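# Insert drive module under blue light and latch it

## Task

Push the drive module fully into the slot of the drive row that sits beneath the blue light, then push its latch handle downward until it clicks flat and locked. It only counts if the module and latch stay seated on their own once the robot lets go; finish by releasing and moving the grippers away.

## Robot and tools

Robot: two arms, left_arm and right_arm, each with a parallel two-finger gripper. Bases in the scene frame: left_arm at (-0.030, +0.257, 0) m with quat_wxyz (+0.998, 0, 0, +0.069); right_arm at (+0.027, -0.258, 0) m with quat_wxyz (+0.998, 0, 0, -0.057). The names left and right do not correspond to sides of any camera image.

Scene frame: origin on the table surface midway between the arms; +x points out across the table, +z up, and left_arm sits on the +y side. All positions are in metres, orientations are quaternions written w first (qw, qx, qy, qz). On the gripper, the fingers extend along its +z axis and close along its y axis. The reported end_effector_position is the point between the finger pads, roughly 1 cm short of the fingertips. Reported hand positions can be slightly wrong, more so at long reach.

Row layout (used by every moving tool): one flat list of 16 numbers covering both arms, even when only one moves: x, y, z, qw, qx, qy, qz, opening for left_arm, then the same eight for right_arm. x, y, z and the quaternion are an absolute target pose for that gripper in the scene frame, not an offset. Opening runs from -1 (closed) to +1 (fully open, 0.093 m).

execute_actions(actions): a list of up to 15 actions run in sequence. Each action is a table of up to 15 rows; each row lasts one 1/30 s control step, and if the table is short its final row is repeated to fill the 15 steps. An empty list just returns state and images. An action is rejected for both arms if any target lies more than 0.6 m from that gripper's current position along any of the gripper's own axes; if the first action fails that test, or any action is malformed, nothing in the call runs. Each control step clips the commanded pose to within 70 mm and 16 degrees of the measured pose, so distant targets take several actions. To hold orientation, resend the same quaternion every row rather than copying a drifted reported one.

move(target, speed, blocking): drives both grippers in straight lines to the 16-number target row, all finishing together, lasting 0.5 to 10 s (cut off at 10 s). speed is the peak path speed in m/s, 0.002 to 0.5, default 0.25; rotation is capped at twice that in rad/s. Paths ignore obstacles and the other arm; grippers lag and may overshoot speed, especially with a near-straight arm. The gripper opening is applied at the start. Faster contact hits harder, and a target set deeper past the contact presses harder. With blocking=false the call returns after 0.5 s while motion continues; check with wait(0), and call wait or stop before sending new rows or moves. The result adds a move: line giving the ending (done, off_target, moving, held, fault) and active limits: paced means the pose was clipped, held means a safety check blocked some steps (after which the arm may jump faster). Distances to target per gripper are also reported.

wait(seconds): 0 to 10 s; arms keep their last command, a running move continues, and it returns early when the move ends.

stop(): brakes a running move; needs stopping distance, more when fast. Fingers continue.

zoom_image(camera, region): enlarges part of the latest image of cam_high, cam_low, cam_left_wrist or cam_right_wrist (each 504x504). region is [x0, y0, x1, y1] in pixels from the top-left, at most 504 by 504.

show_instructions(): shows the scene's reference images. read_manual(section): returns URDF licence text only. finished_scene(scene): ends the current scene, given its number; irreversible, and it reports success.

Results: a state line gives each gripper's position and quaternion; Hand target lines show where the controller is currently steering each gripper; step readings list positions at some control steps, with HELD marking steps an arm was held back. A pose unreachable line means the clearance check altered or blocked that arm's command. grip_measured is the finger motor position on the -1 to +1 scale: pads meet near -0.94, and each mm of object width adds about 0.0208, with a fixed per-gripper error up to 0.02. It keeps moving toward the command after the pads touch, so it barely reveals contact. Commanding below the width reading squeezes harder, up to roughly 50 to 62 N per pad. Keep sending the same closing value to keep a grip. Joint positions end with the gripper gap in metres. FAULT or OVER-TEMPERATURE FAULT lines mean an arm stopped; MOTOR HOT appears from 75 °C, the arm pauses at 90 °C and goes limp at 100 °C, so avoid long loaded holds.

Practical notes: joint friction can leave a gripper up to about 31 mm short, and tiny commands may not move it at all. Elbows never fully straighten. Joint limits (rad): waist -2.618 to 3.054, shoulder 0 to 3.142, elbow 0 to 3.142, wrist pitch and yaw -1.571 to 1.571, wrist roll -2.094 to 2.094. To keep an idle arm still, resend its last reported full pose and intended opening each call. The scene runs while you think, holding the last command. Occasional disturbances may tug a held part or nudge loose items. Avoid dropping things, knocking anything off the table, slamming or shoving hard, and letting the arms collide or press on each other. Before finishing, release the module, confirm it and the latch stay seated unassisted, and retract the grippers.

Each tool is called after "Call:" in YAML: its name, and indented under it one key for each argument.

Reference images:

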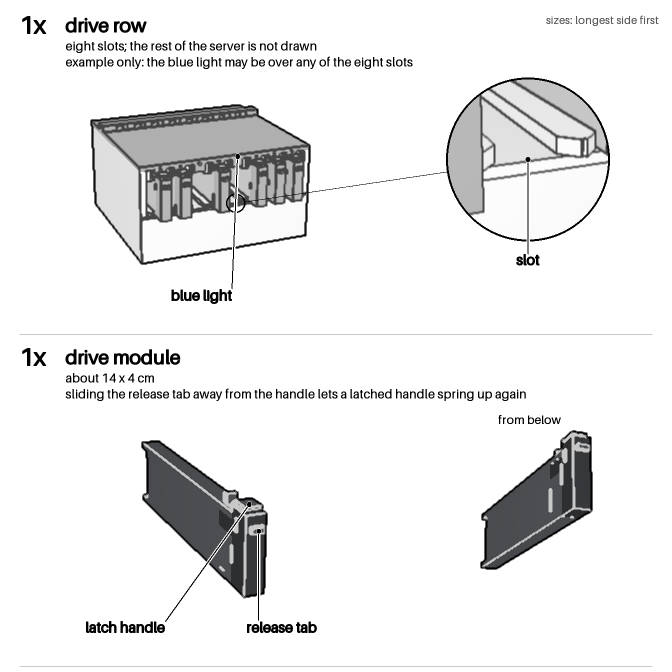

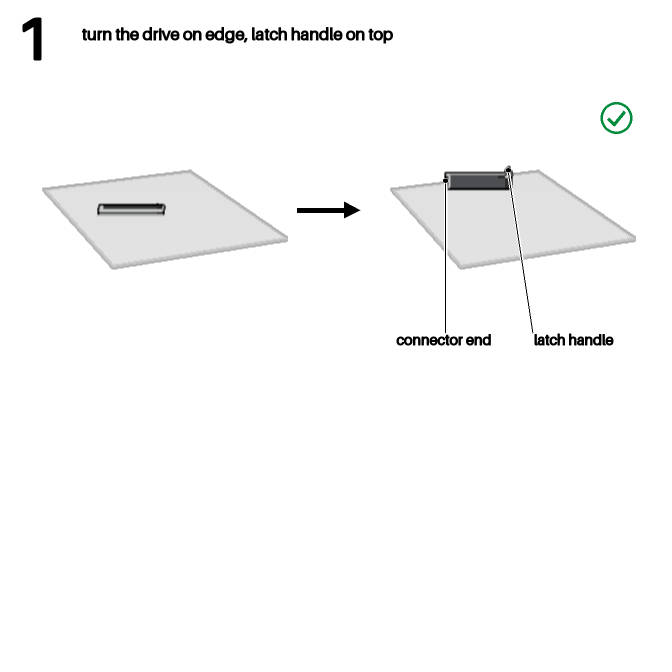

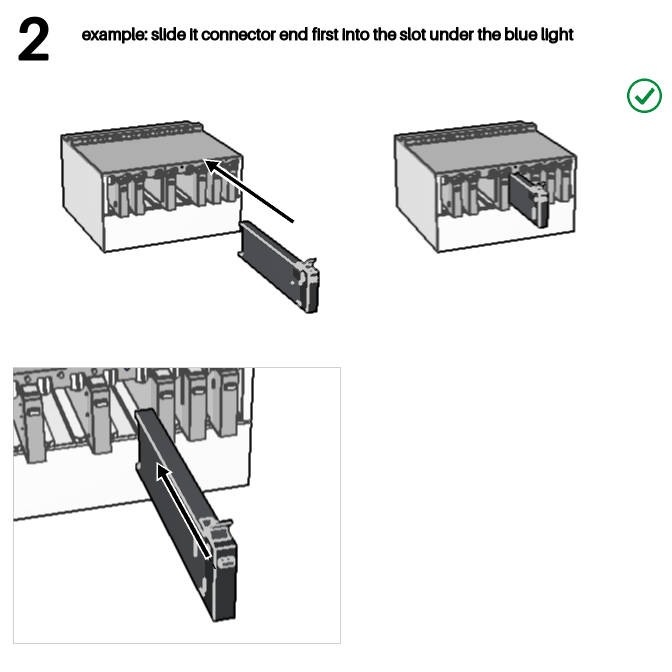

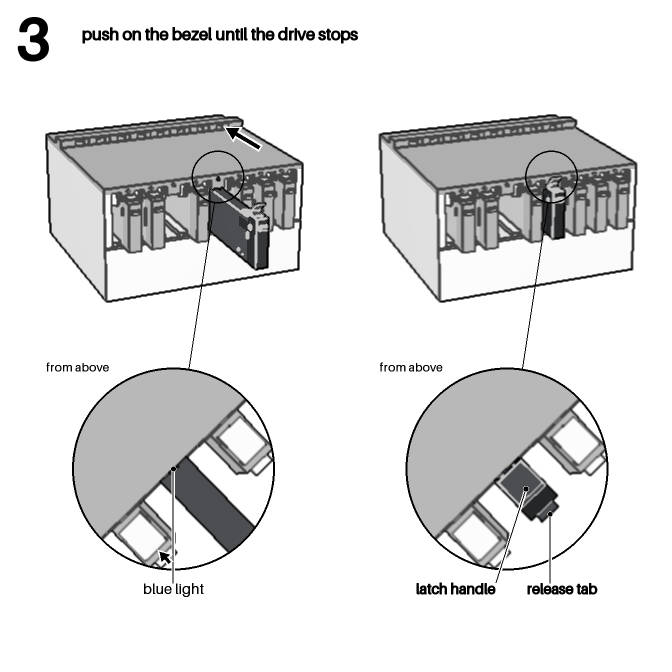

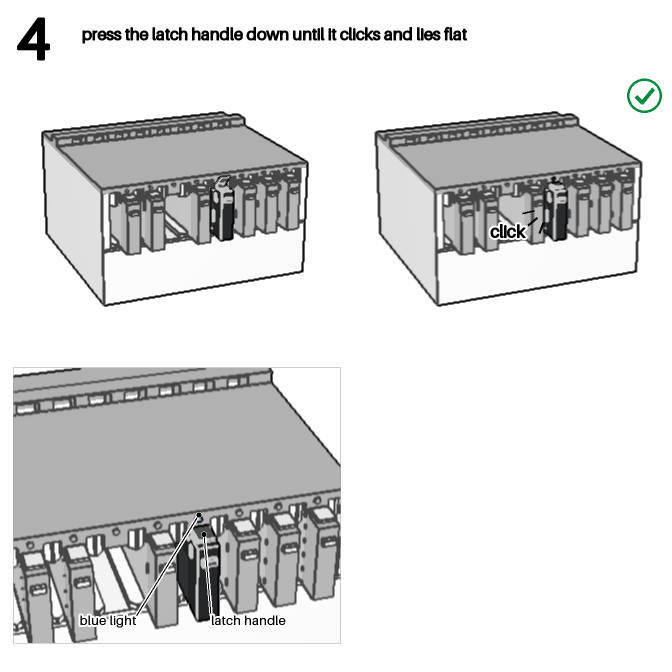

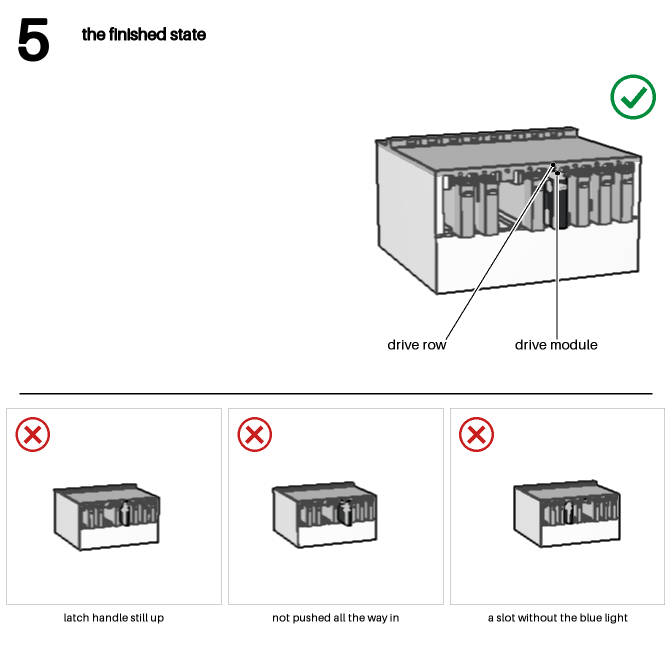

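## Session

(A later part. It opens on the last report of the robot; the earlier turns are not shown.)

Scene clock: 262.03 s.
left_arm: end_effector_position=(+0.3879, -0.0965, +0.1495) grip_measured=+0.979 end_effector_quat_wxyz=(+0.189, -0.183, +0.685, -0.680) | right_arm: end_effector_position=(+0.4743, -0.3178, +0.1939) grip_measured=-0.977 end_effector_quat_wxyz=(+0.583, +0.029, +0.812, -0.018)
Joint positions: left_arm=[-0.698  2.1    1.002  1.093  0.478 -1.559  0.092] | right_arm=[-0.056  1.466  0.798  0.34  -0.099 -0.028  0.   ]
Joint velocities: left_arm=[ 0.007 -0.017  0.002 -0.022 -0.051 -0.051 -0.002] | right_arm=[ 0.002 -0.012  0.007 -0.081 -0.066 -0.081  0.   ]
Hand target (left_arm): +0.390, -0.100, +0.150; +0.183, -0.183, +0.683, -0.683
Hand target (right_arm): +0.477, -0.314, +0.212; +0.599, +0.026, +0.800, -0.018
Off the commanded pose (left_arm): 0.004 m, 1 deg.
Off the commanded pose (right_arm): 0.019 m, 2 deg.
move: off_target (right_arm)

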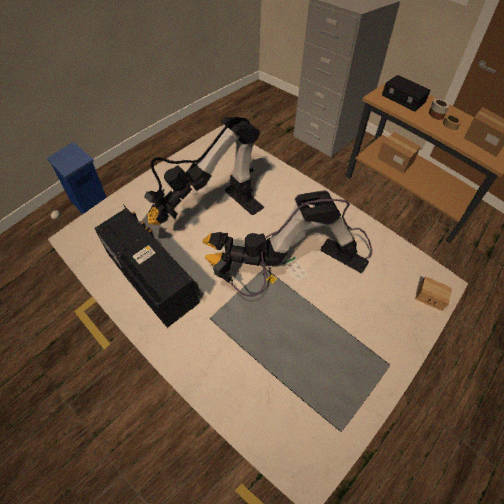

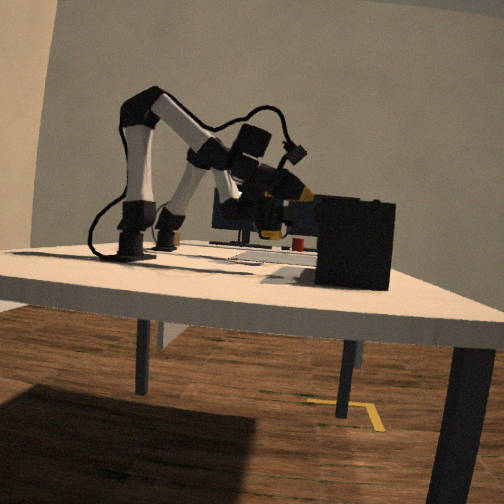

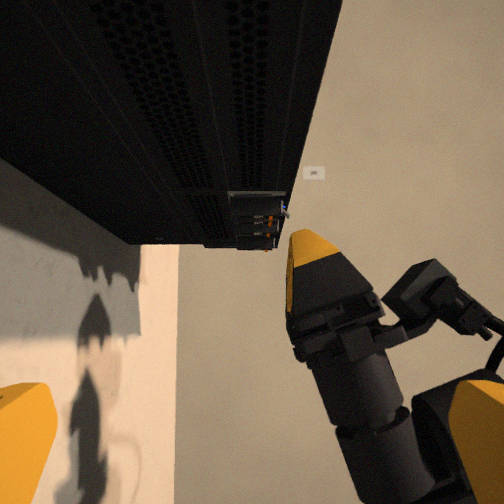

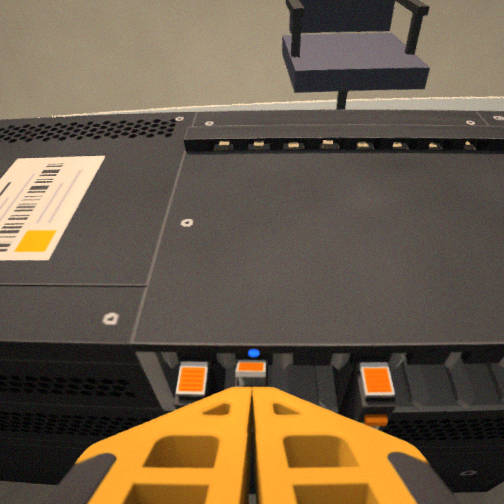

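Call:
execute_actions:
  actions:
    - [[0.39,-0.10,0.15,0.183,-0.183,0.683,-0.683,1, 0.480,-0.314,0.212,0.599,0.0254,0.80,-0.0185,-1],[0.39,-0.10,0.15,0.183,-0.183,0.683,-0.683,1, 0.482,-0.314,0.212,0.599,0.0254,0.80,-0.0185,-1],[0.39,-0.10,0.15,0.183,-0.183,0.683,-0.683,1, 0.484,-0.314,0.212,0.599,0.0254,0.80,-0.0185,-1],[0.39,-0.10,0.15,0.183,-0.183,0.683,-0.683,1, 0.486,-0.3142,0.212,0.599,0.0254,0.80,-0.0185,-1],[0.39,-0.10,0.15,0.183,-0.183,0.683,-0.683,1, 0.488,-0.3144,0.212,0.599,0.0254,0.80,-0.0185,-1],[0.39,-0.10,0.15,0.183,-0.183,0.683,-0.683,1, 0.490,-0.3146,0.212,0.599,0.0254,0.80,-0.0185,-1],[0.39,-0.10,0.15,0.183,-0.183,0.683,-0.683,1, 0.492,-0.3148,0.211,0.599,0.0254,0.80,-0.0185,-1],[0.39,-0.10,0.15,0.183,-0.183,0.683,-0.683,1, 0.494,-0.315,0.211,0.599,0.0254,0.80,-0.0185,-1],[0.39,-0.10,0.15,0.183,-0.183,0.683,-0.683,1, 0.496,-0.3152,0.210,0.599,0.0254,0.80,-0.0185,-1],[0.39,-0.10,0.15,0.183,-0.183,0.683,-0.683,1, 0.498,-0.3153,0.210,0.599,0.0254,0.80,-0.0185,-1],[0.39,-0.10,0.15,0.183,-0.183,0.683,-0.683,1, 0.500,-0.3154,0.210,0.599,0.0254,0.80,-0.0185,-1],[0.39,-0.10,0.15,0.183,-0.183,0.683,-0.683,1, 0.501,-0.3155,0.210,0.599,0.0254,0.80,-0.0185,-1]]

Call:
wait:
  seconds: 0.3

Call:
zoom_image:
  camera: "cam_left_wrist"
  region: [240,170,340,270]

Scene clock: 270.57 s.
left_arm: end_effector_position=(+0.3879, -0.0965, +0.1495) grip_measured=+0.979 end_effector_quat_wxyz=(+0.189, -0.183, +0.685, -0.680) | right_arm: end_effector_position=(+0.4925, -0.3193, +0.1989) grip_measured=-0.977 end_effector_quat_wxyz=(+0.587, +0.028, +0.809, -0.019)
Joint positions: left_arm=[-0.698  2.1    1.002  1.093  0.478 -1.559  0.092] | right_arm=[-0.05   1.529  0.869  0.343 -0.094 -0.028  0.   ]
Joint velocities: left_arm=[-0.002 -0.017  0.007  0.095  0.007  0.022 -0.001] | right_arm=[ 0.022  0.056 -0.007 -0.022  0.022 -0.037  0.   ]
Hand target (left_arm): +0.390, -0.100, +0.150; +0.183, -0.183, +0.683, -0.683
Hand target (right_arm): +0.500, -0.316, +0.210; +0.599, +0.026, +0.800, -0.018
Off the commanded pose (left_arm): 0.004 m, 1 deg.
Off the commanded pose (right_arm): 0.014 m, 2 deg.
Step readings (end_effector_position):
0: left_arm (+0.3879, -0.0965, +0.1495) | right_arm (+0.4742, -0.3178, +0.1935)
1: left_arm (+0.3879, -0.0965, +0.1495) | right_arm (+0.4742, -0.3178, +0.1935)
2: left_arm (+0.3879, -0.0965, +0.1495) | right_arm (+0.4742, -0.3179, +0.1935)
4: left_arm (+0.3879, -0.0965, +0.1495) | right_arm (+0.4750, -0.3182, +0.1956)
8: left_arm (+0.3879, -0.0965, +0.1495) | right_arm (+0.4819, -0.3195, +0.2056)
15: end_effector_position above

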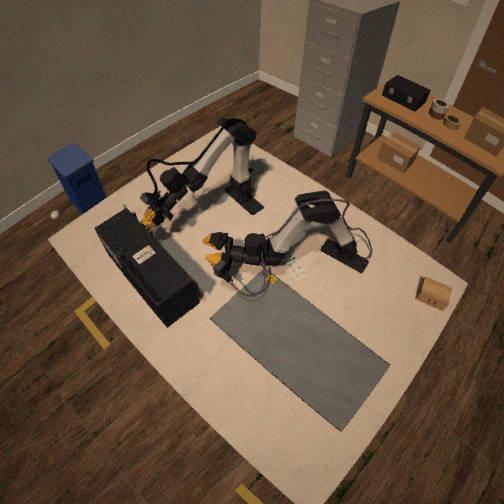

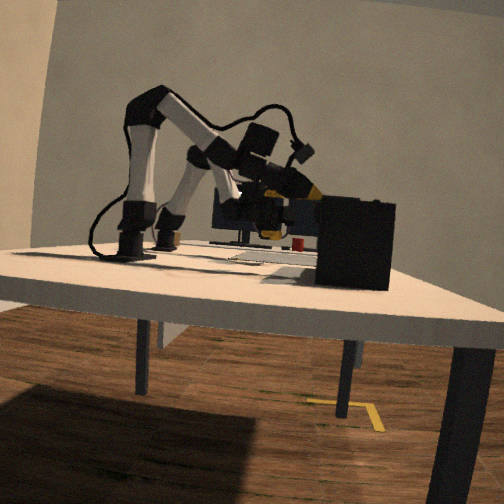

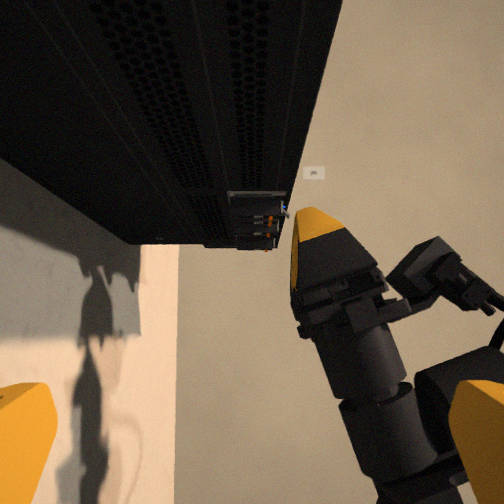

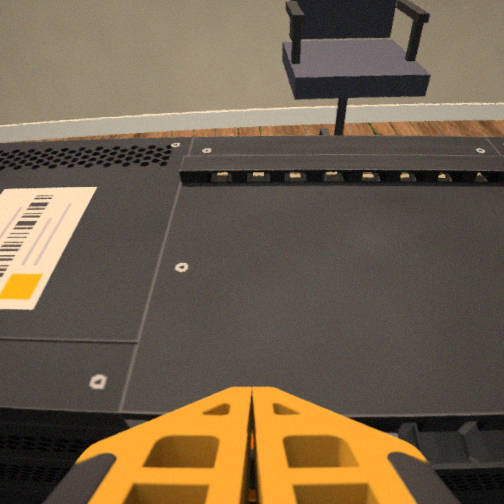

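Scene clock: 270.87 s.
left_arm: end_effector_position=(+0.3879, -0.0965, +0.1495) grip_measured=+0.979 end_effector_quat_wxyz=(+0.189, -0.183, +0.685, -0.680) | right_arm: end_effector_position=(+0.4927, -0.3190, +0.1983) grip_measured=-0.977 end_effector_quat_wxyz=(+0.586, +0.028, +0.809, -0.019)
Joint positions: left_arm=[-0.698  2.1    1.002  1.093  0.478 -1.559  0.092] | right_arm=[-0.05   1.531  0.869  0.344 -0.093 -0.028  0.   ]
Joint velocities: left_arm=[-0.002 -0.007 -0.012  0.022 -0.051  0.007  0.   ] | right_arm=[ 0.002 -0.012  0.002  0.007  0.007  0.022  0.   ]
Hand target (left_arm): +0.390, -0.100, +0.150; +0.183, -0.183, +0.683, -0.683
Hand target (right_arm): +0.500, -0.315, +0.210; +0.599, +0.026, +0.800, -0.018
Off the commanded pose (left_arm): 0.004 m, 1 deg.
Off the commanded pose (right_arm): 0.015 m, 2 deg.
wait: 0.30 s; at rest by 0.17 s

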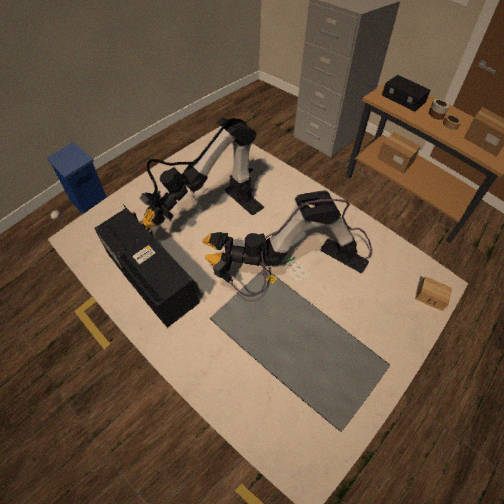

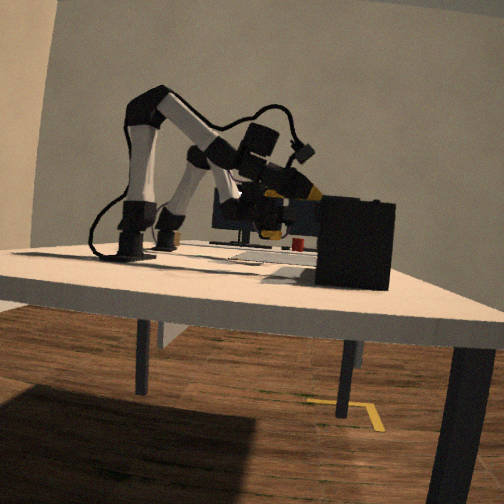

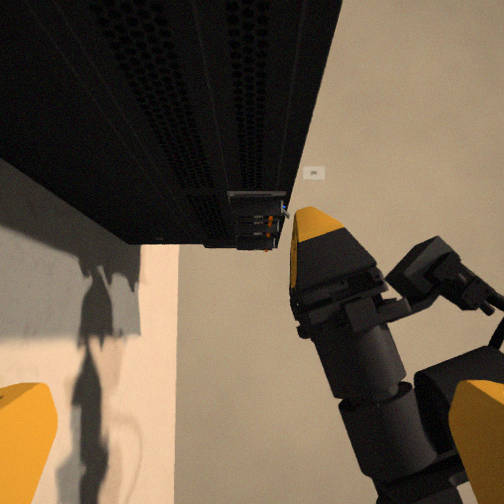

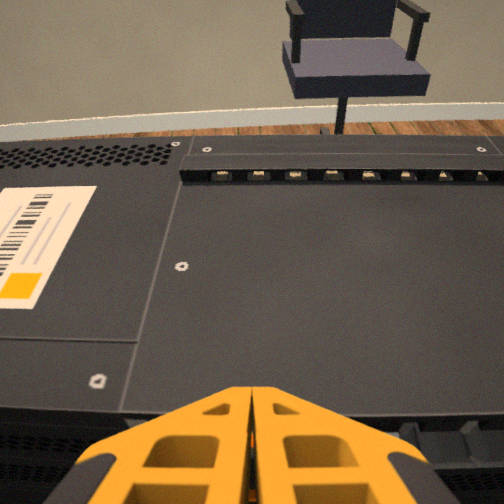

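Region (240, 170, 340, 270) of cam_left_wrist's 504x504 image, scaled by 5.040, with more detail than that image has.

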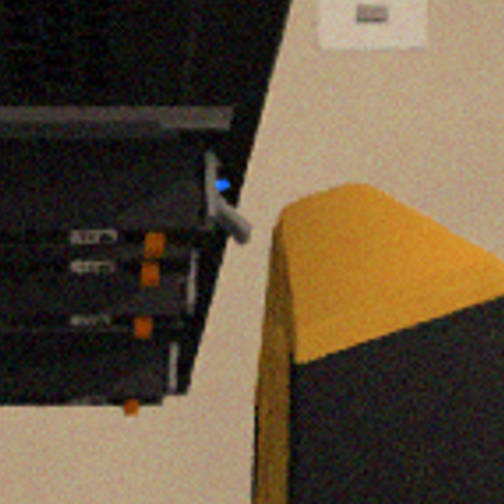

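Call:
execute_actions:
  actions:
    - [[0.39,-0.10,0.15,0.183,-0.183,0.683,-0.683,1, 0.5009,-0.3155,0.208,0.5963,0.0254,0.802,-0.0185,-1],[0.39,-0.10,0.15,0.183,-0.183,0.683,-0.683,1, 0.5007,-0.3155,0.206,0.5937,0.0255,0.804,-0.0184,-1],[0.39,-0.10,0.15,0.183,-0.183,0.683,-0.683,1, 0.5006,-0.3155,0.204,0.591,0.0255,0.806,-0.0184,-1],[0.39,-0.10,0.15,0.183,-0.183,0.683,-0.683,1, 0.5004,-0.3155,0.202,0.5883,0.0256,0.808,-0.0183,-1],[0.39,-0.10,0.15,0.183,-0.183,0.683,-0.683,1, 0.5003,-0.3155,0.200,0.5857,0.0256,0.810,-0.0183,-1],[0.39,-0.10,0.15,0.183,-0.183,0.683,-0.683,1, 0.5001,-0.3155,0.198,0.583,0.0257,0.812,-0.0182,-1],[0.39,-0.10,0.15,0.183,-0.183,0.683,-0.683,1, 0.500,-0.3155,0.196,0.5803,0.0257,0.814,-0.0182,-1],[0.39,-0.10,0.15,0.183,-0.183,0.683,-0.683,1, 0.4998,-0.3155,0.194,0.5777,0.0258,0.816,-0.018,-1],[0.39,-0.10,0.15,0.183,-0.183,0.683,-0.683,1, 0.4997,-0.3155,0.192,0.575,0.0258,0.818,-0.018,-1]]
    - [[0.39,-0.10,0.15,0.183,-0.183,0.683,-0.683,1, 0.4997,-0.3155,0.192,0.575,0.0258,0.818,-0.018,-1]]

Call:
zoom_image:
  camera: "cam_left_wrist"
  region: [240,170,340,270]

Scene clock: 281.43 s.
left_arm: end_effector_position=(+0.3879, -0.0965, +0.1495) grip_measured=+0.979 end_effector_quat_wxyz=(+0.189, -0.183, +0.685, -0.680) | right_arm: end_effector_position=(+0.4943, -0.3195, +0.1936) grip_measured=-0.977 end_effector_quat_wxyz=(+0.580, +0.029, +0.814, -0.019)
Joint positions: left_arm=[-0.698  2.1    1.002  1.093  0.478 -1.559  0.092] | right_arm=[-0.05   1.543  0.877  0.332 -0.092 -0.028  0.   ]
Joint velocities: left_arm=[-0.012  0.002 -0.007 -0.022 -0.022 -0.007 -0.   ] | right_arm=[-0.002 -0.012 -0.007 -0.037  0.11   0.066  0.   ]
Hand target (left_arm): +0.390, -0.100, +0.150; +0.183, -0.183, +0.683, -0.683
Hand target (right_arm): +0.500, -0.315, +0.192; +0.575, +0.026, +0.818, -0.018
Off the commanded pose (left_arm): 0.004 m, 1 deg.
Off the commanded pose (right_arm): 0.007 m, 1 deg.
Step readings (end_effector_position; steps 1 to 15: 1st action; 16 to 30: 2nd action):
0: left_arm (+0.3879, -0.0965, +0.1495) | right_arm (+0.4927, -0.3191, +0.1983)
1: left_arm (+0.3879, -0.0965, +0.1495) | right_arm (+0.4927, -0.3191, +0.1983)
2: left_arm (+0.3879, -0.0965, +0.1495) | right_arm (+0.4927, -0.3191, +0.1983)
4: left_arm (+0.3879, -0.0965, +0.1495) | right_arm (+0.4927, -0.3191, +0.1981)
8: left_arm (+0.3879, -0.0965, +0.1495) | right_arm (+0.4928, -0.3192, +0.1936)
15: left_arm (+0.3879, -0.0965, +0.1495) | right_arm (+0.4943, -0.3195, +0.1936)
16: left_arm (+0.3879, -0.0965, +0.1495) | right_arm (+0.4943, -0.3195, +0.1936)
17: left_arm (+0.3879, -0.0965, +0.1495) | right_arm (+0.4943, -0.3195, +0.1936)
19: left_arm (+0.3879, -0.0965, +0.1495) | right_arm (+0.4943, -0.3195, +0.1936)
23: left_arm (+0.3879, -0.0965, +0.1495) | right_arm (+0.4943, -0.3195, +0.1936)
30: end_effector_position above

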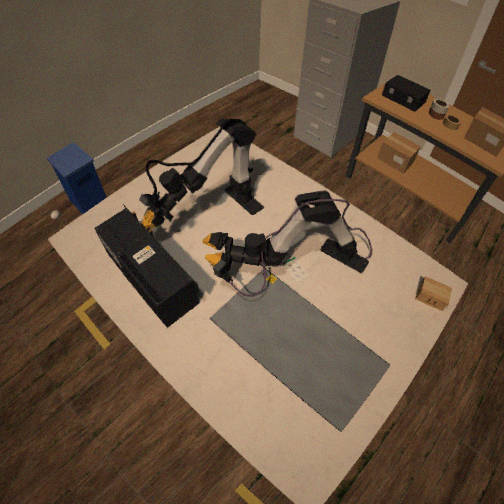

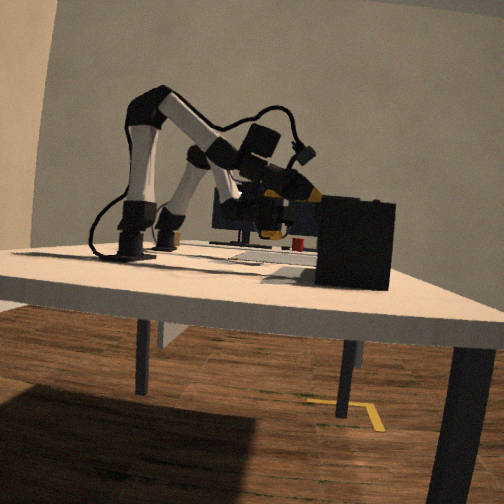

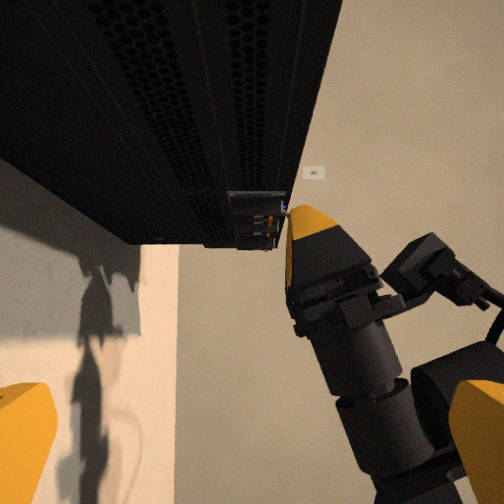

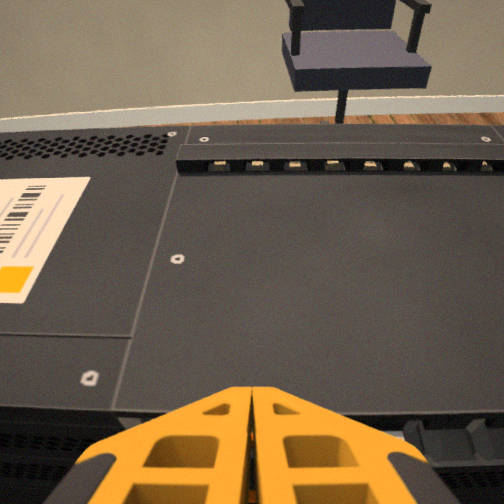

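Region (240, 170, 340, 270) of cam_left_wrist's 504x504 image, scaled by 5.040, with more detail than that image has.

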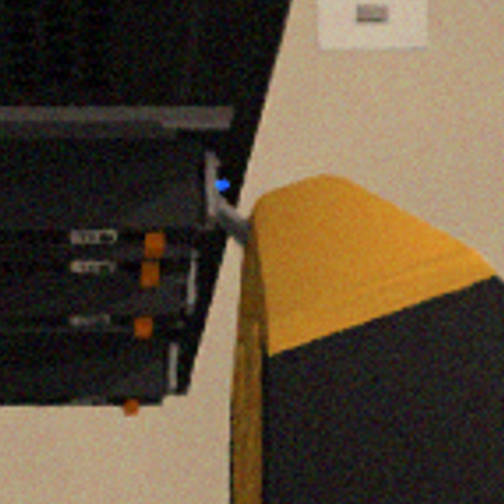

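Call:
execute_actions:
  actions:
    - [[0.39,-0.10,0.15,0.183,-0.183,0.683,-0.683,1, 0.4985,-0.3155,0.190,0.5735,0.0258,0.819,-0.018,-1],[0.39,-0.10,0.15,0.183,-0.183,0.683,-0.683,1, 0.497,-0.3155,0.188,0.572,0.0258,0.820,-0.018,-1],[0.39,-0.10,0.15,0.183,-0.183,0.683,-0.683,1, 0.4955,-0.3155,0.186,0.5705,0.0258,0.821,-0.018,-1],[0.39,-0.10,0.15,0.183,-0.183,0.683,-0.683,1, 0.494,-0.3155,0.184,0.569,0.0258,0.822,-0.018,-1],[0.39,-0.10,0.15,0.183,-0.183,0.683,-0.683,1, 0.493,-0.3155,0.182,0.5675,0.0258,0.823,-0.018,-1],[0.39,-0.10,0.15,0.183,-0.183,0.683,-0.683,1, 0.492,-0.3155,0.180,0.566,0.0258,0.824,-0.018,-1],[0.39,-0.10,0.15,0.183,-0.183,0.683,-0.683,1, 0.491,-0.3155,0.178,0.5645,0.0258,0.825,-0.018,-1],[0.39,-0.10,0.15,0.183,-0.183,0.683,-0.683,1, 0.490,-0.3155,0.176,0.563,0.0258,0.826,-0.018,-1],[0.39,-0.10,0.15,0.183,-0.183,0.683,-0.683,1, 0.489,-0.3155,0.174,0.5615,0.0258,0.827,-0.018,-1],[0.39,-0.10,0.15,0.183,-0.183,0.683,-0.683,1, 0.488,-0.3155,0.172,0.56,0.0258,0.828,-0.018,-1]]

Call:
zoom_image:
  camera: "cam_left_wrist"
  region: [240,170,340,270]

Scene clock: 300.57 s.
left_arm: end_effector_position=(+0.3879, -0.0965, +0.1495) grip_measured=+0.979 end_effector_quat_wxyz=(+0.189, -0.183, +0.685, -0.680) | right_arm: end_effector_position=(+0.4935, -0.3194, +0.1920) grip_measured=-0.977 end_effector_quat_wxyz=(+0.581, +0.028, +0.813, -0.019)
Joint positions: left_arm=[-0.698  2.1    1.002  1.093  0.478 -1.559  0.092] | right_arm=[-0.05   1.543  0.867  0.344 -0.092 -0.03   0.   ]
Joint velocities: left_arm=[-0.007  0.007 -0.017 -0.081  0.007  0.007  0.001] | right_arm=[ 0.002 -0.017  0.002  0.037 -0.007  0.007  0.   ]
Hand target (left_arm): +0.390, -0.100, +0.150; +0.183, -0.183, +0.683, -0.683
Hand target (right_arm): +0.488, -0.315, +0.172; +0.560, +0.025, +0.828, -0.018
Off the commanded pose (left_arm): 0.004 m, 1 deg.
Off the commanded pose (right_arm): 0.021 m, 3 deg.
Step readings (end_effector_position):
0: left_arm (+0.3879, -0.0965, +0.1495) | right_arm (+0.4943, -0.3195, +0.1936)
1: left_arm (+0.3879, -0.0965, +0.1495) | right_arm (+0.4943, -0.3195, +0.1936)
2: left_arm (+0.3879, -0.0965, +0.1495) | right_arm (+0.4943, -0.3195, +0.1936)
4: left_arm (+0.3879, -0.0965, +0.1495) | right_arm (+0.4943, -0.3195, +0.1936)
8: left_arm (+0.3879, -0.0965, +0.1495) | right_arm (+0.4943, -0.3195, +0.1936)
15: end_effector_position above

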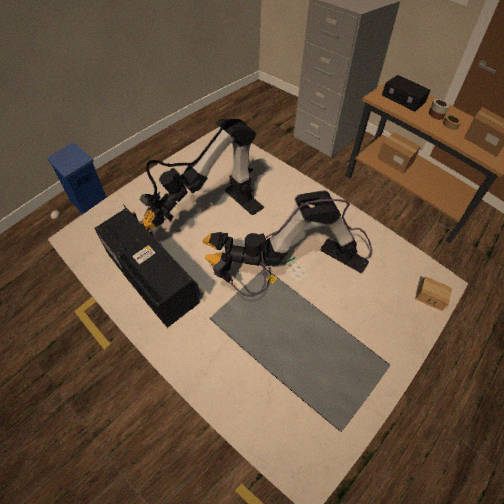

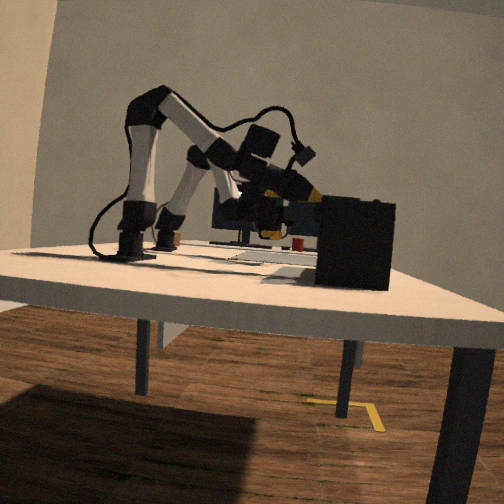

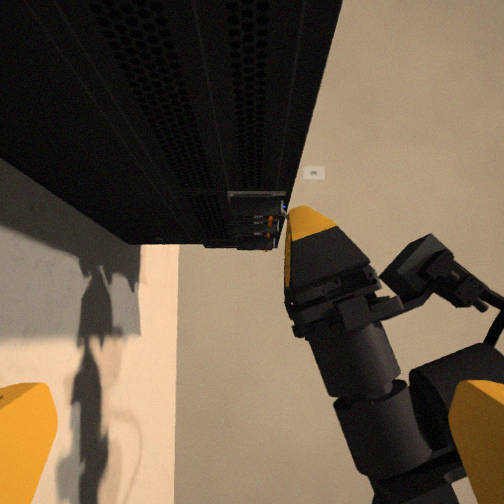

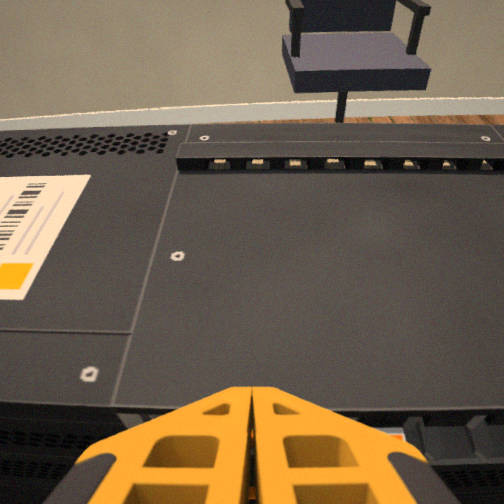

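Region (240, 170, 340, 270) of cam_left_wrist's 504x504 image, scaled by 5.040, with more detail than that image has.

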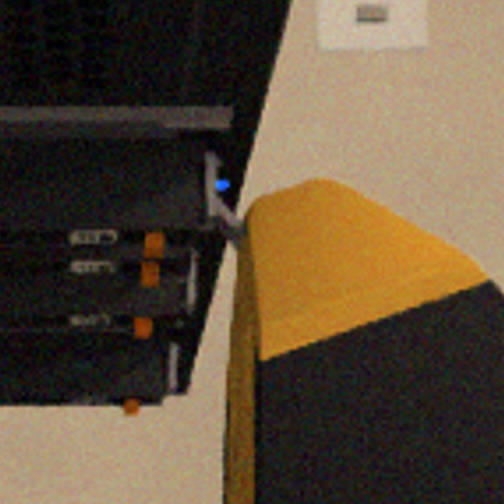

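Call:
execute_actions:
  actions:
    - [[0.39,-0.10,0.15,0.183,-0.183,0.683,-0.683,1, 0.4872,-0.3155,0.1695,0.556,0.0259,0.8307,-0.0179,-1],[0.39,-0.10,0.15,0.183,-0.183,0.683,-0.683,1, 0.4863,-0.3155,0.167,0.552,0.026,0.8334,-0.0177,-1],[0.39,-0.10,0.15,0.183,-0.183,0.683,-0.683,1, 0.4854,-0.3155,0.1645,0.548,0.0261,0.836,-0.0176,-1],[0.39,-0.10,0.15,0.183,-0.183,0.683,-0.683,1, 0.4845,-0.3155,0.162,0.544,0.0262,0.8387,-0.0174,-1],[0.39,-0.10,0.15,0.183,-0.183,0.683,-0.683,1, 0.4835,-0.3155,0.1595,0.540,0.0263,0.8413,-0.0172,-1],[0.39,-0.10,0.15,0.183,-0.183,0.683,-0.683,1, 0.4825,-0.3155,0.157,0.536,0.0264,0.8438,-0.017,-1],[0.39,-0.10,0.15,0.183,-0.183,0.683,-0.683,1, 0.4815,-0.3155,0.1545,0.532,0.0265,0.8463,-0.0169,-1],[0.39,-0.10,0.15,0.183,-0.183,0.683,-0.683,1, 0.4805,-0.3155,0.152,0.528,0.0266,0.8488,-0.0167,-1],[0.39,-0.10,0.15,0.183,-0.183,0.683,-0.683,1, 0.4795,-0.3155,0.1495,0.524,0.0267,0.8513,-0.0165,-1],[0.39,-0.10,0.15,0.183,-0.183,0.683,-0.683,1, 0.4785,-0.3155,0.147,0.520,0.0268,0.8537,-0.0163,-1]]

Call:
zoom_image:
  camera: "cam_left_wrist"
  region: [240,170,340,270]

Scene clock: 309.83 s.
left_arm: end_effector_position=(+0.3879, -0.0965, +0.1495) grip_measured=+0.979 end_effector_quat_wxyz=(+0.189, -0.183, +0.685, -0.680) | right_arm: end_effector_position=(+0.4913, -0.3190, +0.1858) grip_measured=-0.977 end_effector_quat_wxyz=(+0.570, +0.025, +0.821, -0.021)
Joint positions: left_arm=[-0.698  2.1    1.002  1.093  0.478 -1.559  0.092] | right_arm=[-0.05   1.543  0.867  0.318 -0.092 -0.041  0.   ]
Joint velocities: left_arm=[ 0.002  0.022 -0.002 -0.007 -0.022 -0.007 -0.001] | right_arm=[-0.022 -0.002 -0.007 -0.066  0.022  0.11   0.   ]
Hand target (left_arm): +0.390, -0.100, +0.150; +0.183, -0.183, +0.683, -0.683
Hand target (right_arm): +0.478, -0.315, +0.148; +0.521, +0.025, +0.853, -0.016
Off the commanded pose (left_arm): 0.004 m, 1 deg.
Off the commanded pose (right_arm): 0.041 m, 7 deg.
Step readings (end_effector_position):
0: left_arm (+0.3879, -0.0965, +0.1495) | right_arm (+0.4936, -0.3194, +0.1923)
1: left_arm (+0.3879, -0.0965, +0.1495) | right_arm (+0.4936, -0.3194, +0.1923)
2: left_arm (+0.3879, -0.0965, +0.1495) | right_arm (+0.4936, -0.3194, +0.1923)
4: left_arm (+0.3879, -0.0965, +0.1495) | right_arm (+0.4934, -0.3194, +0.1918)
8: left_arm (+0.3879, -0.0965, +0.1495) | right_arm (+0.4928, -0.3193, +0.1900)
15: end_effector_position above

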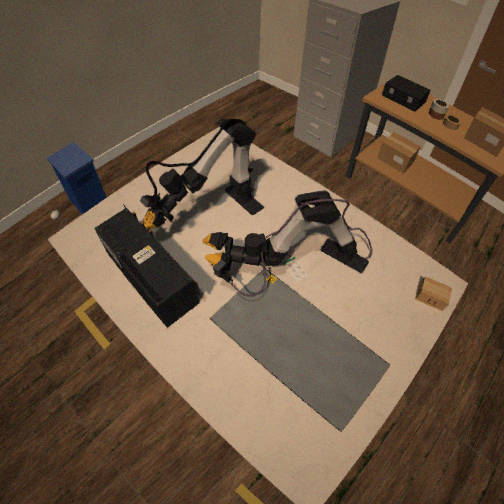

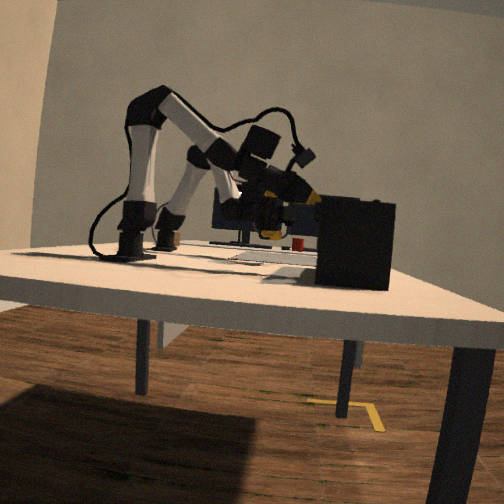

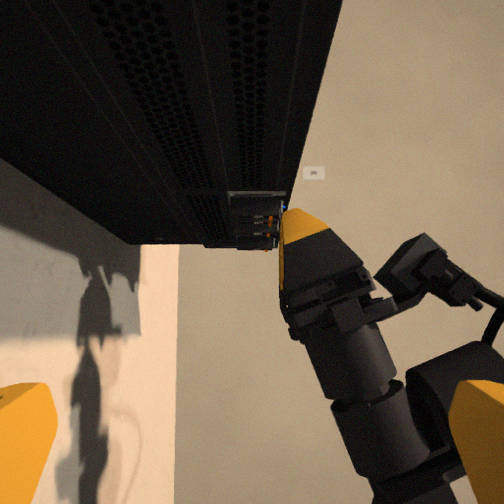

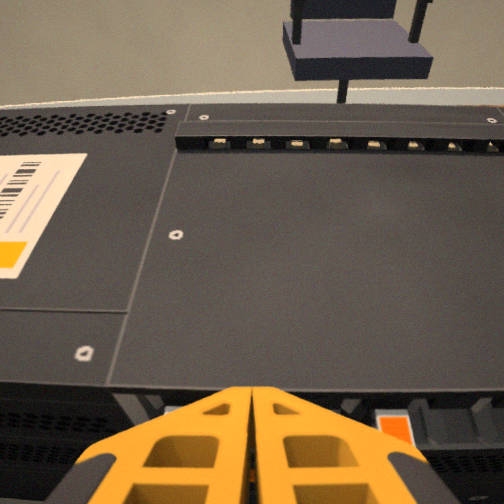

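Region (240, 170, 340, 270) of cam_left_wrist's 504x504 image, scaled by 5.040, with more detail than that image has.

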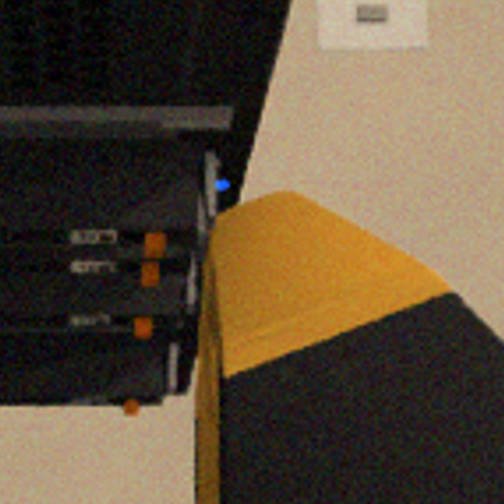

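Looks flat. Lift and check.

Call:
move:
  target: [0.39,-0.10,0.15,0.183,-0.183,0.683,-0.683,1, 0.455,-0.315,0.235,0.58,0.0254,0.814,-0.0185,-1]
  speed: 0.1

Call:
zoom_image:
  camera: "cam_left_wrist"
  region: [240,170,340,270]

Scene clock: 313.53 s.
left_arm: end_effector_position=(+0.3879, -0.0965, +0.1495) grip_measured=+0.979 end_effector_quat_wxyz=(+0.189, -0.183, +0.685, -0.680) | right_arm: end_effector_position=(+0.4568, -0.3127, +0.2282) grip_measured=-0.977 end_effector_quat_wxyz=(+0.573, +0.023, +0.819, -0.020)
Joint positions: left_arm=[-0.698  2.1    1.002  1.093  0.478 -1.559  0.092] | right_arm=[-0.05   1.344  0.867  0.125 -0.096 -0.042  0.   ]
Joint velocities: left_arm=[-0.002 -0.012  0.002  0.022  0.022 -0.022 -0.002] | right_arm=[-0.007 -0.007  0.002 -0.007  0.022 -0.022  0.   ]
Hand target (left_arm): +0.390, -0.100, +0.150; +0.183, -0.183, +0.683, -0.683
Hand target (right_arm): +0.455, -0.315, +0.236; +0.580, +0.026, +0.814, -0.019
Off the commanded pose (left_arm): 0.004 m, 1 deg.
Off the commanded pose (right_arm): 0.007 m, 1 deg.
move: done

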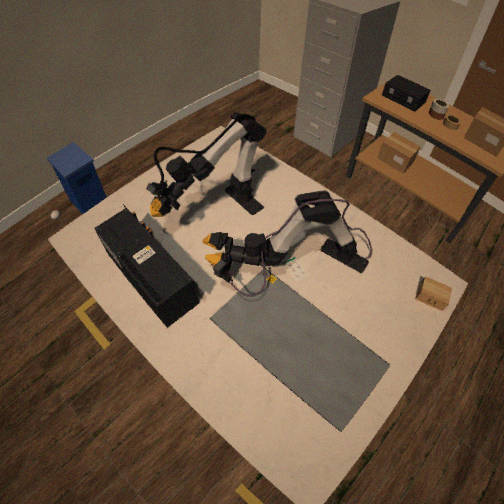

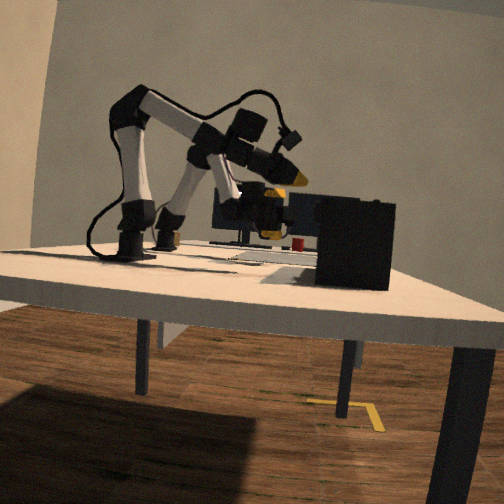

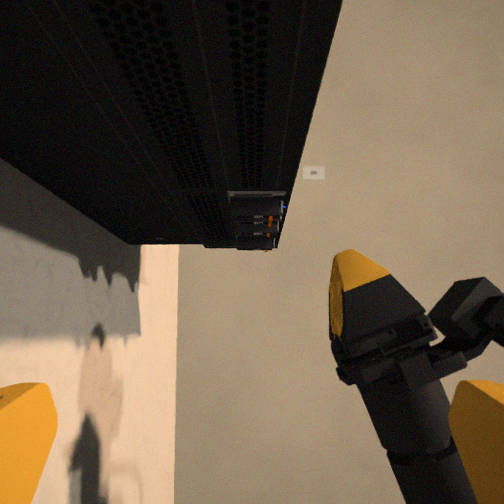

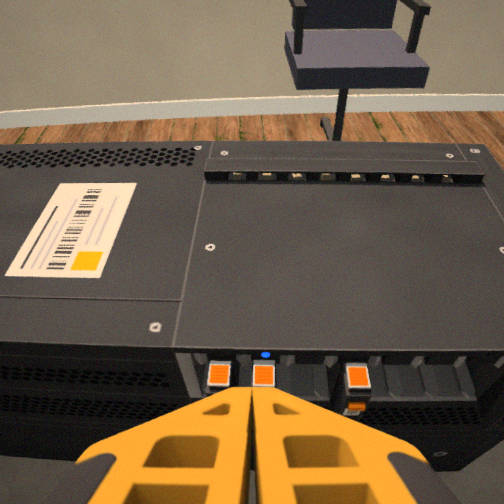

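Region (240, 170, 340, 270) of cam_left_wrist's 504x504 image, scaled by 5.040, with more detail than that image has.

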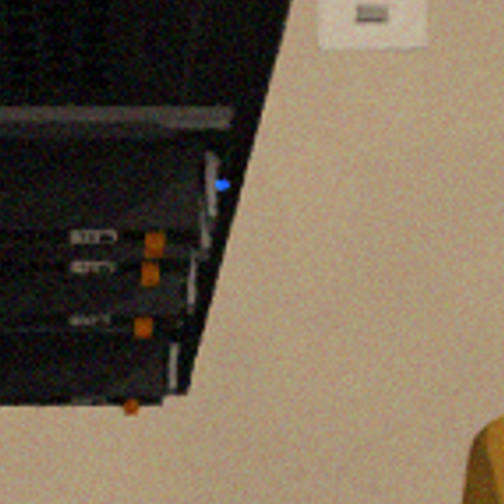

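Latched. Move clear.

Call:
move:
  target: [0.33,0.0,0.17,0.183,-0.183,0.683,-0.683,1, 0.34,-0.30,0.22,0.58,0.0254,0.814,-0.0185,-1]
  speed: 0.25

Scene clock: 316.97 s.
left_arm: end_effector_position=(+0.3352, -0.0025, +0.1715) grip_measured=+0.979 end_effector_quat_wxyz=(+0.188, -0.180, +0.683, -0.682) | right_arm: end_effector_position=(+0.3435, -0.2966, +0.2254) grip_measured=-0.977 end_effector_quat_wxyz=(+0.581, +0.024, +0.814, -0.017)
Joint positions: left_arm=[-0.524  1.782  0.624  1.16   0.659 -1.56   0.092] | right_arm=[-0.071  0.809  0.568 -0.094 -0.12  -0.042  0.   ]
Joint velocities: left_arm=[-0.002  0.022 -0.012 -0.007 -0.037 -0.007  0.   ] | right_arm=[ 0.017 -0.002  0.002  0.022  0.022 -0.007  0.   ]
Hand target (left_arm): +0.331, +0.001, +0.171; +0.183, -0.183, +0.683, -0.683
Hand target (right_arm): +0.339, -0.299, +0.221; +0.580, +0.026, +0.814, -0.019
Off the commanded pose (left_arm): 0.006 m, 1 deg.
Off the commanded pose (right_arm): 0.007 m, 0 deg.
move: done

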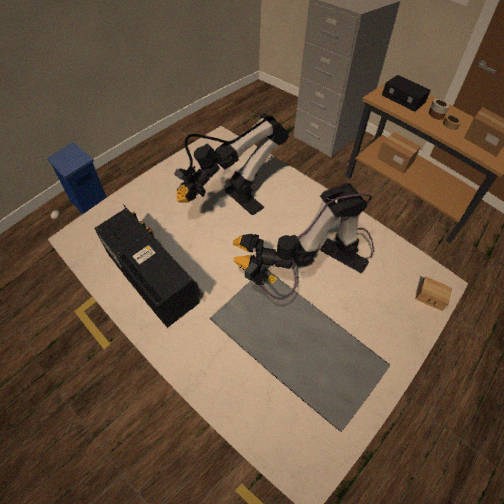

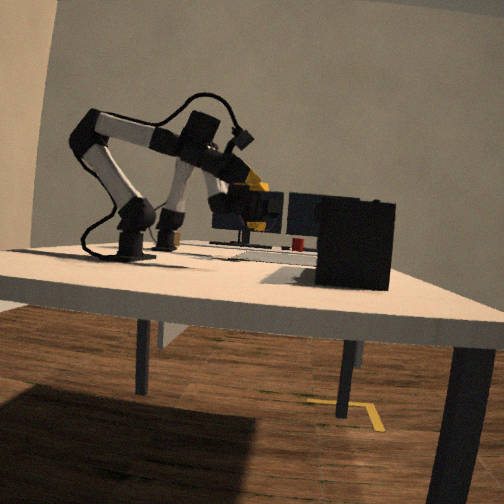

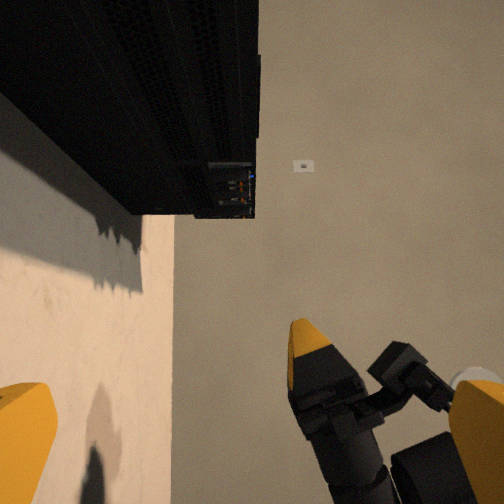

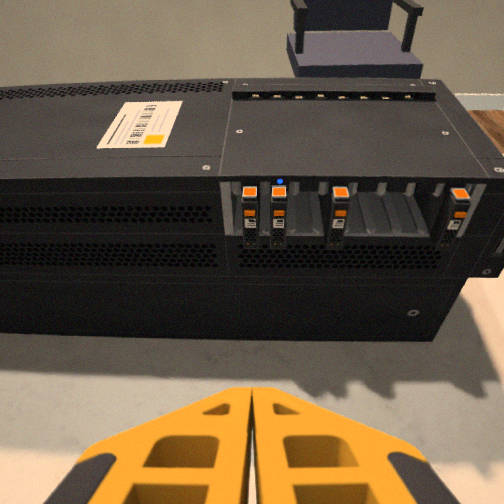

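Call:
finished_scene:
  scene: 1

The scene is finished: the task was done.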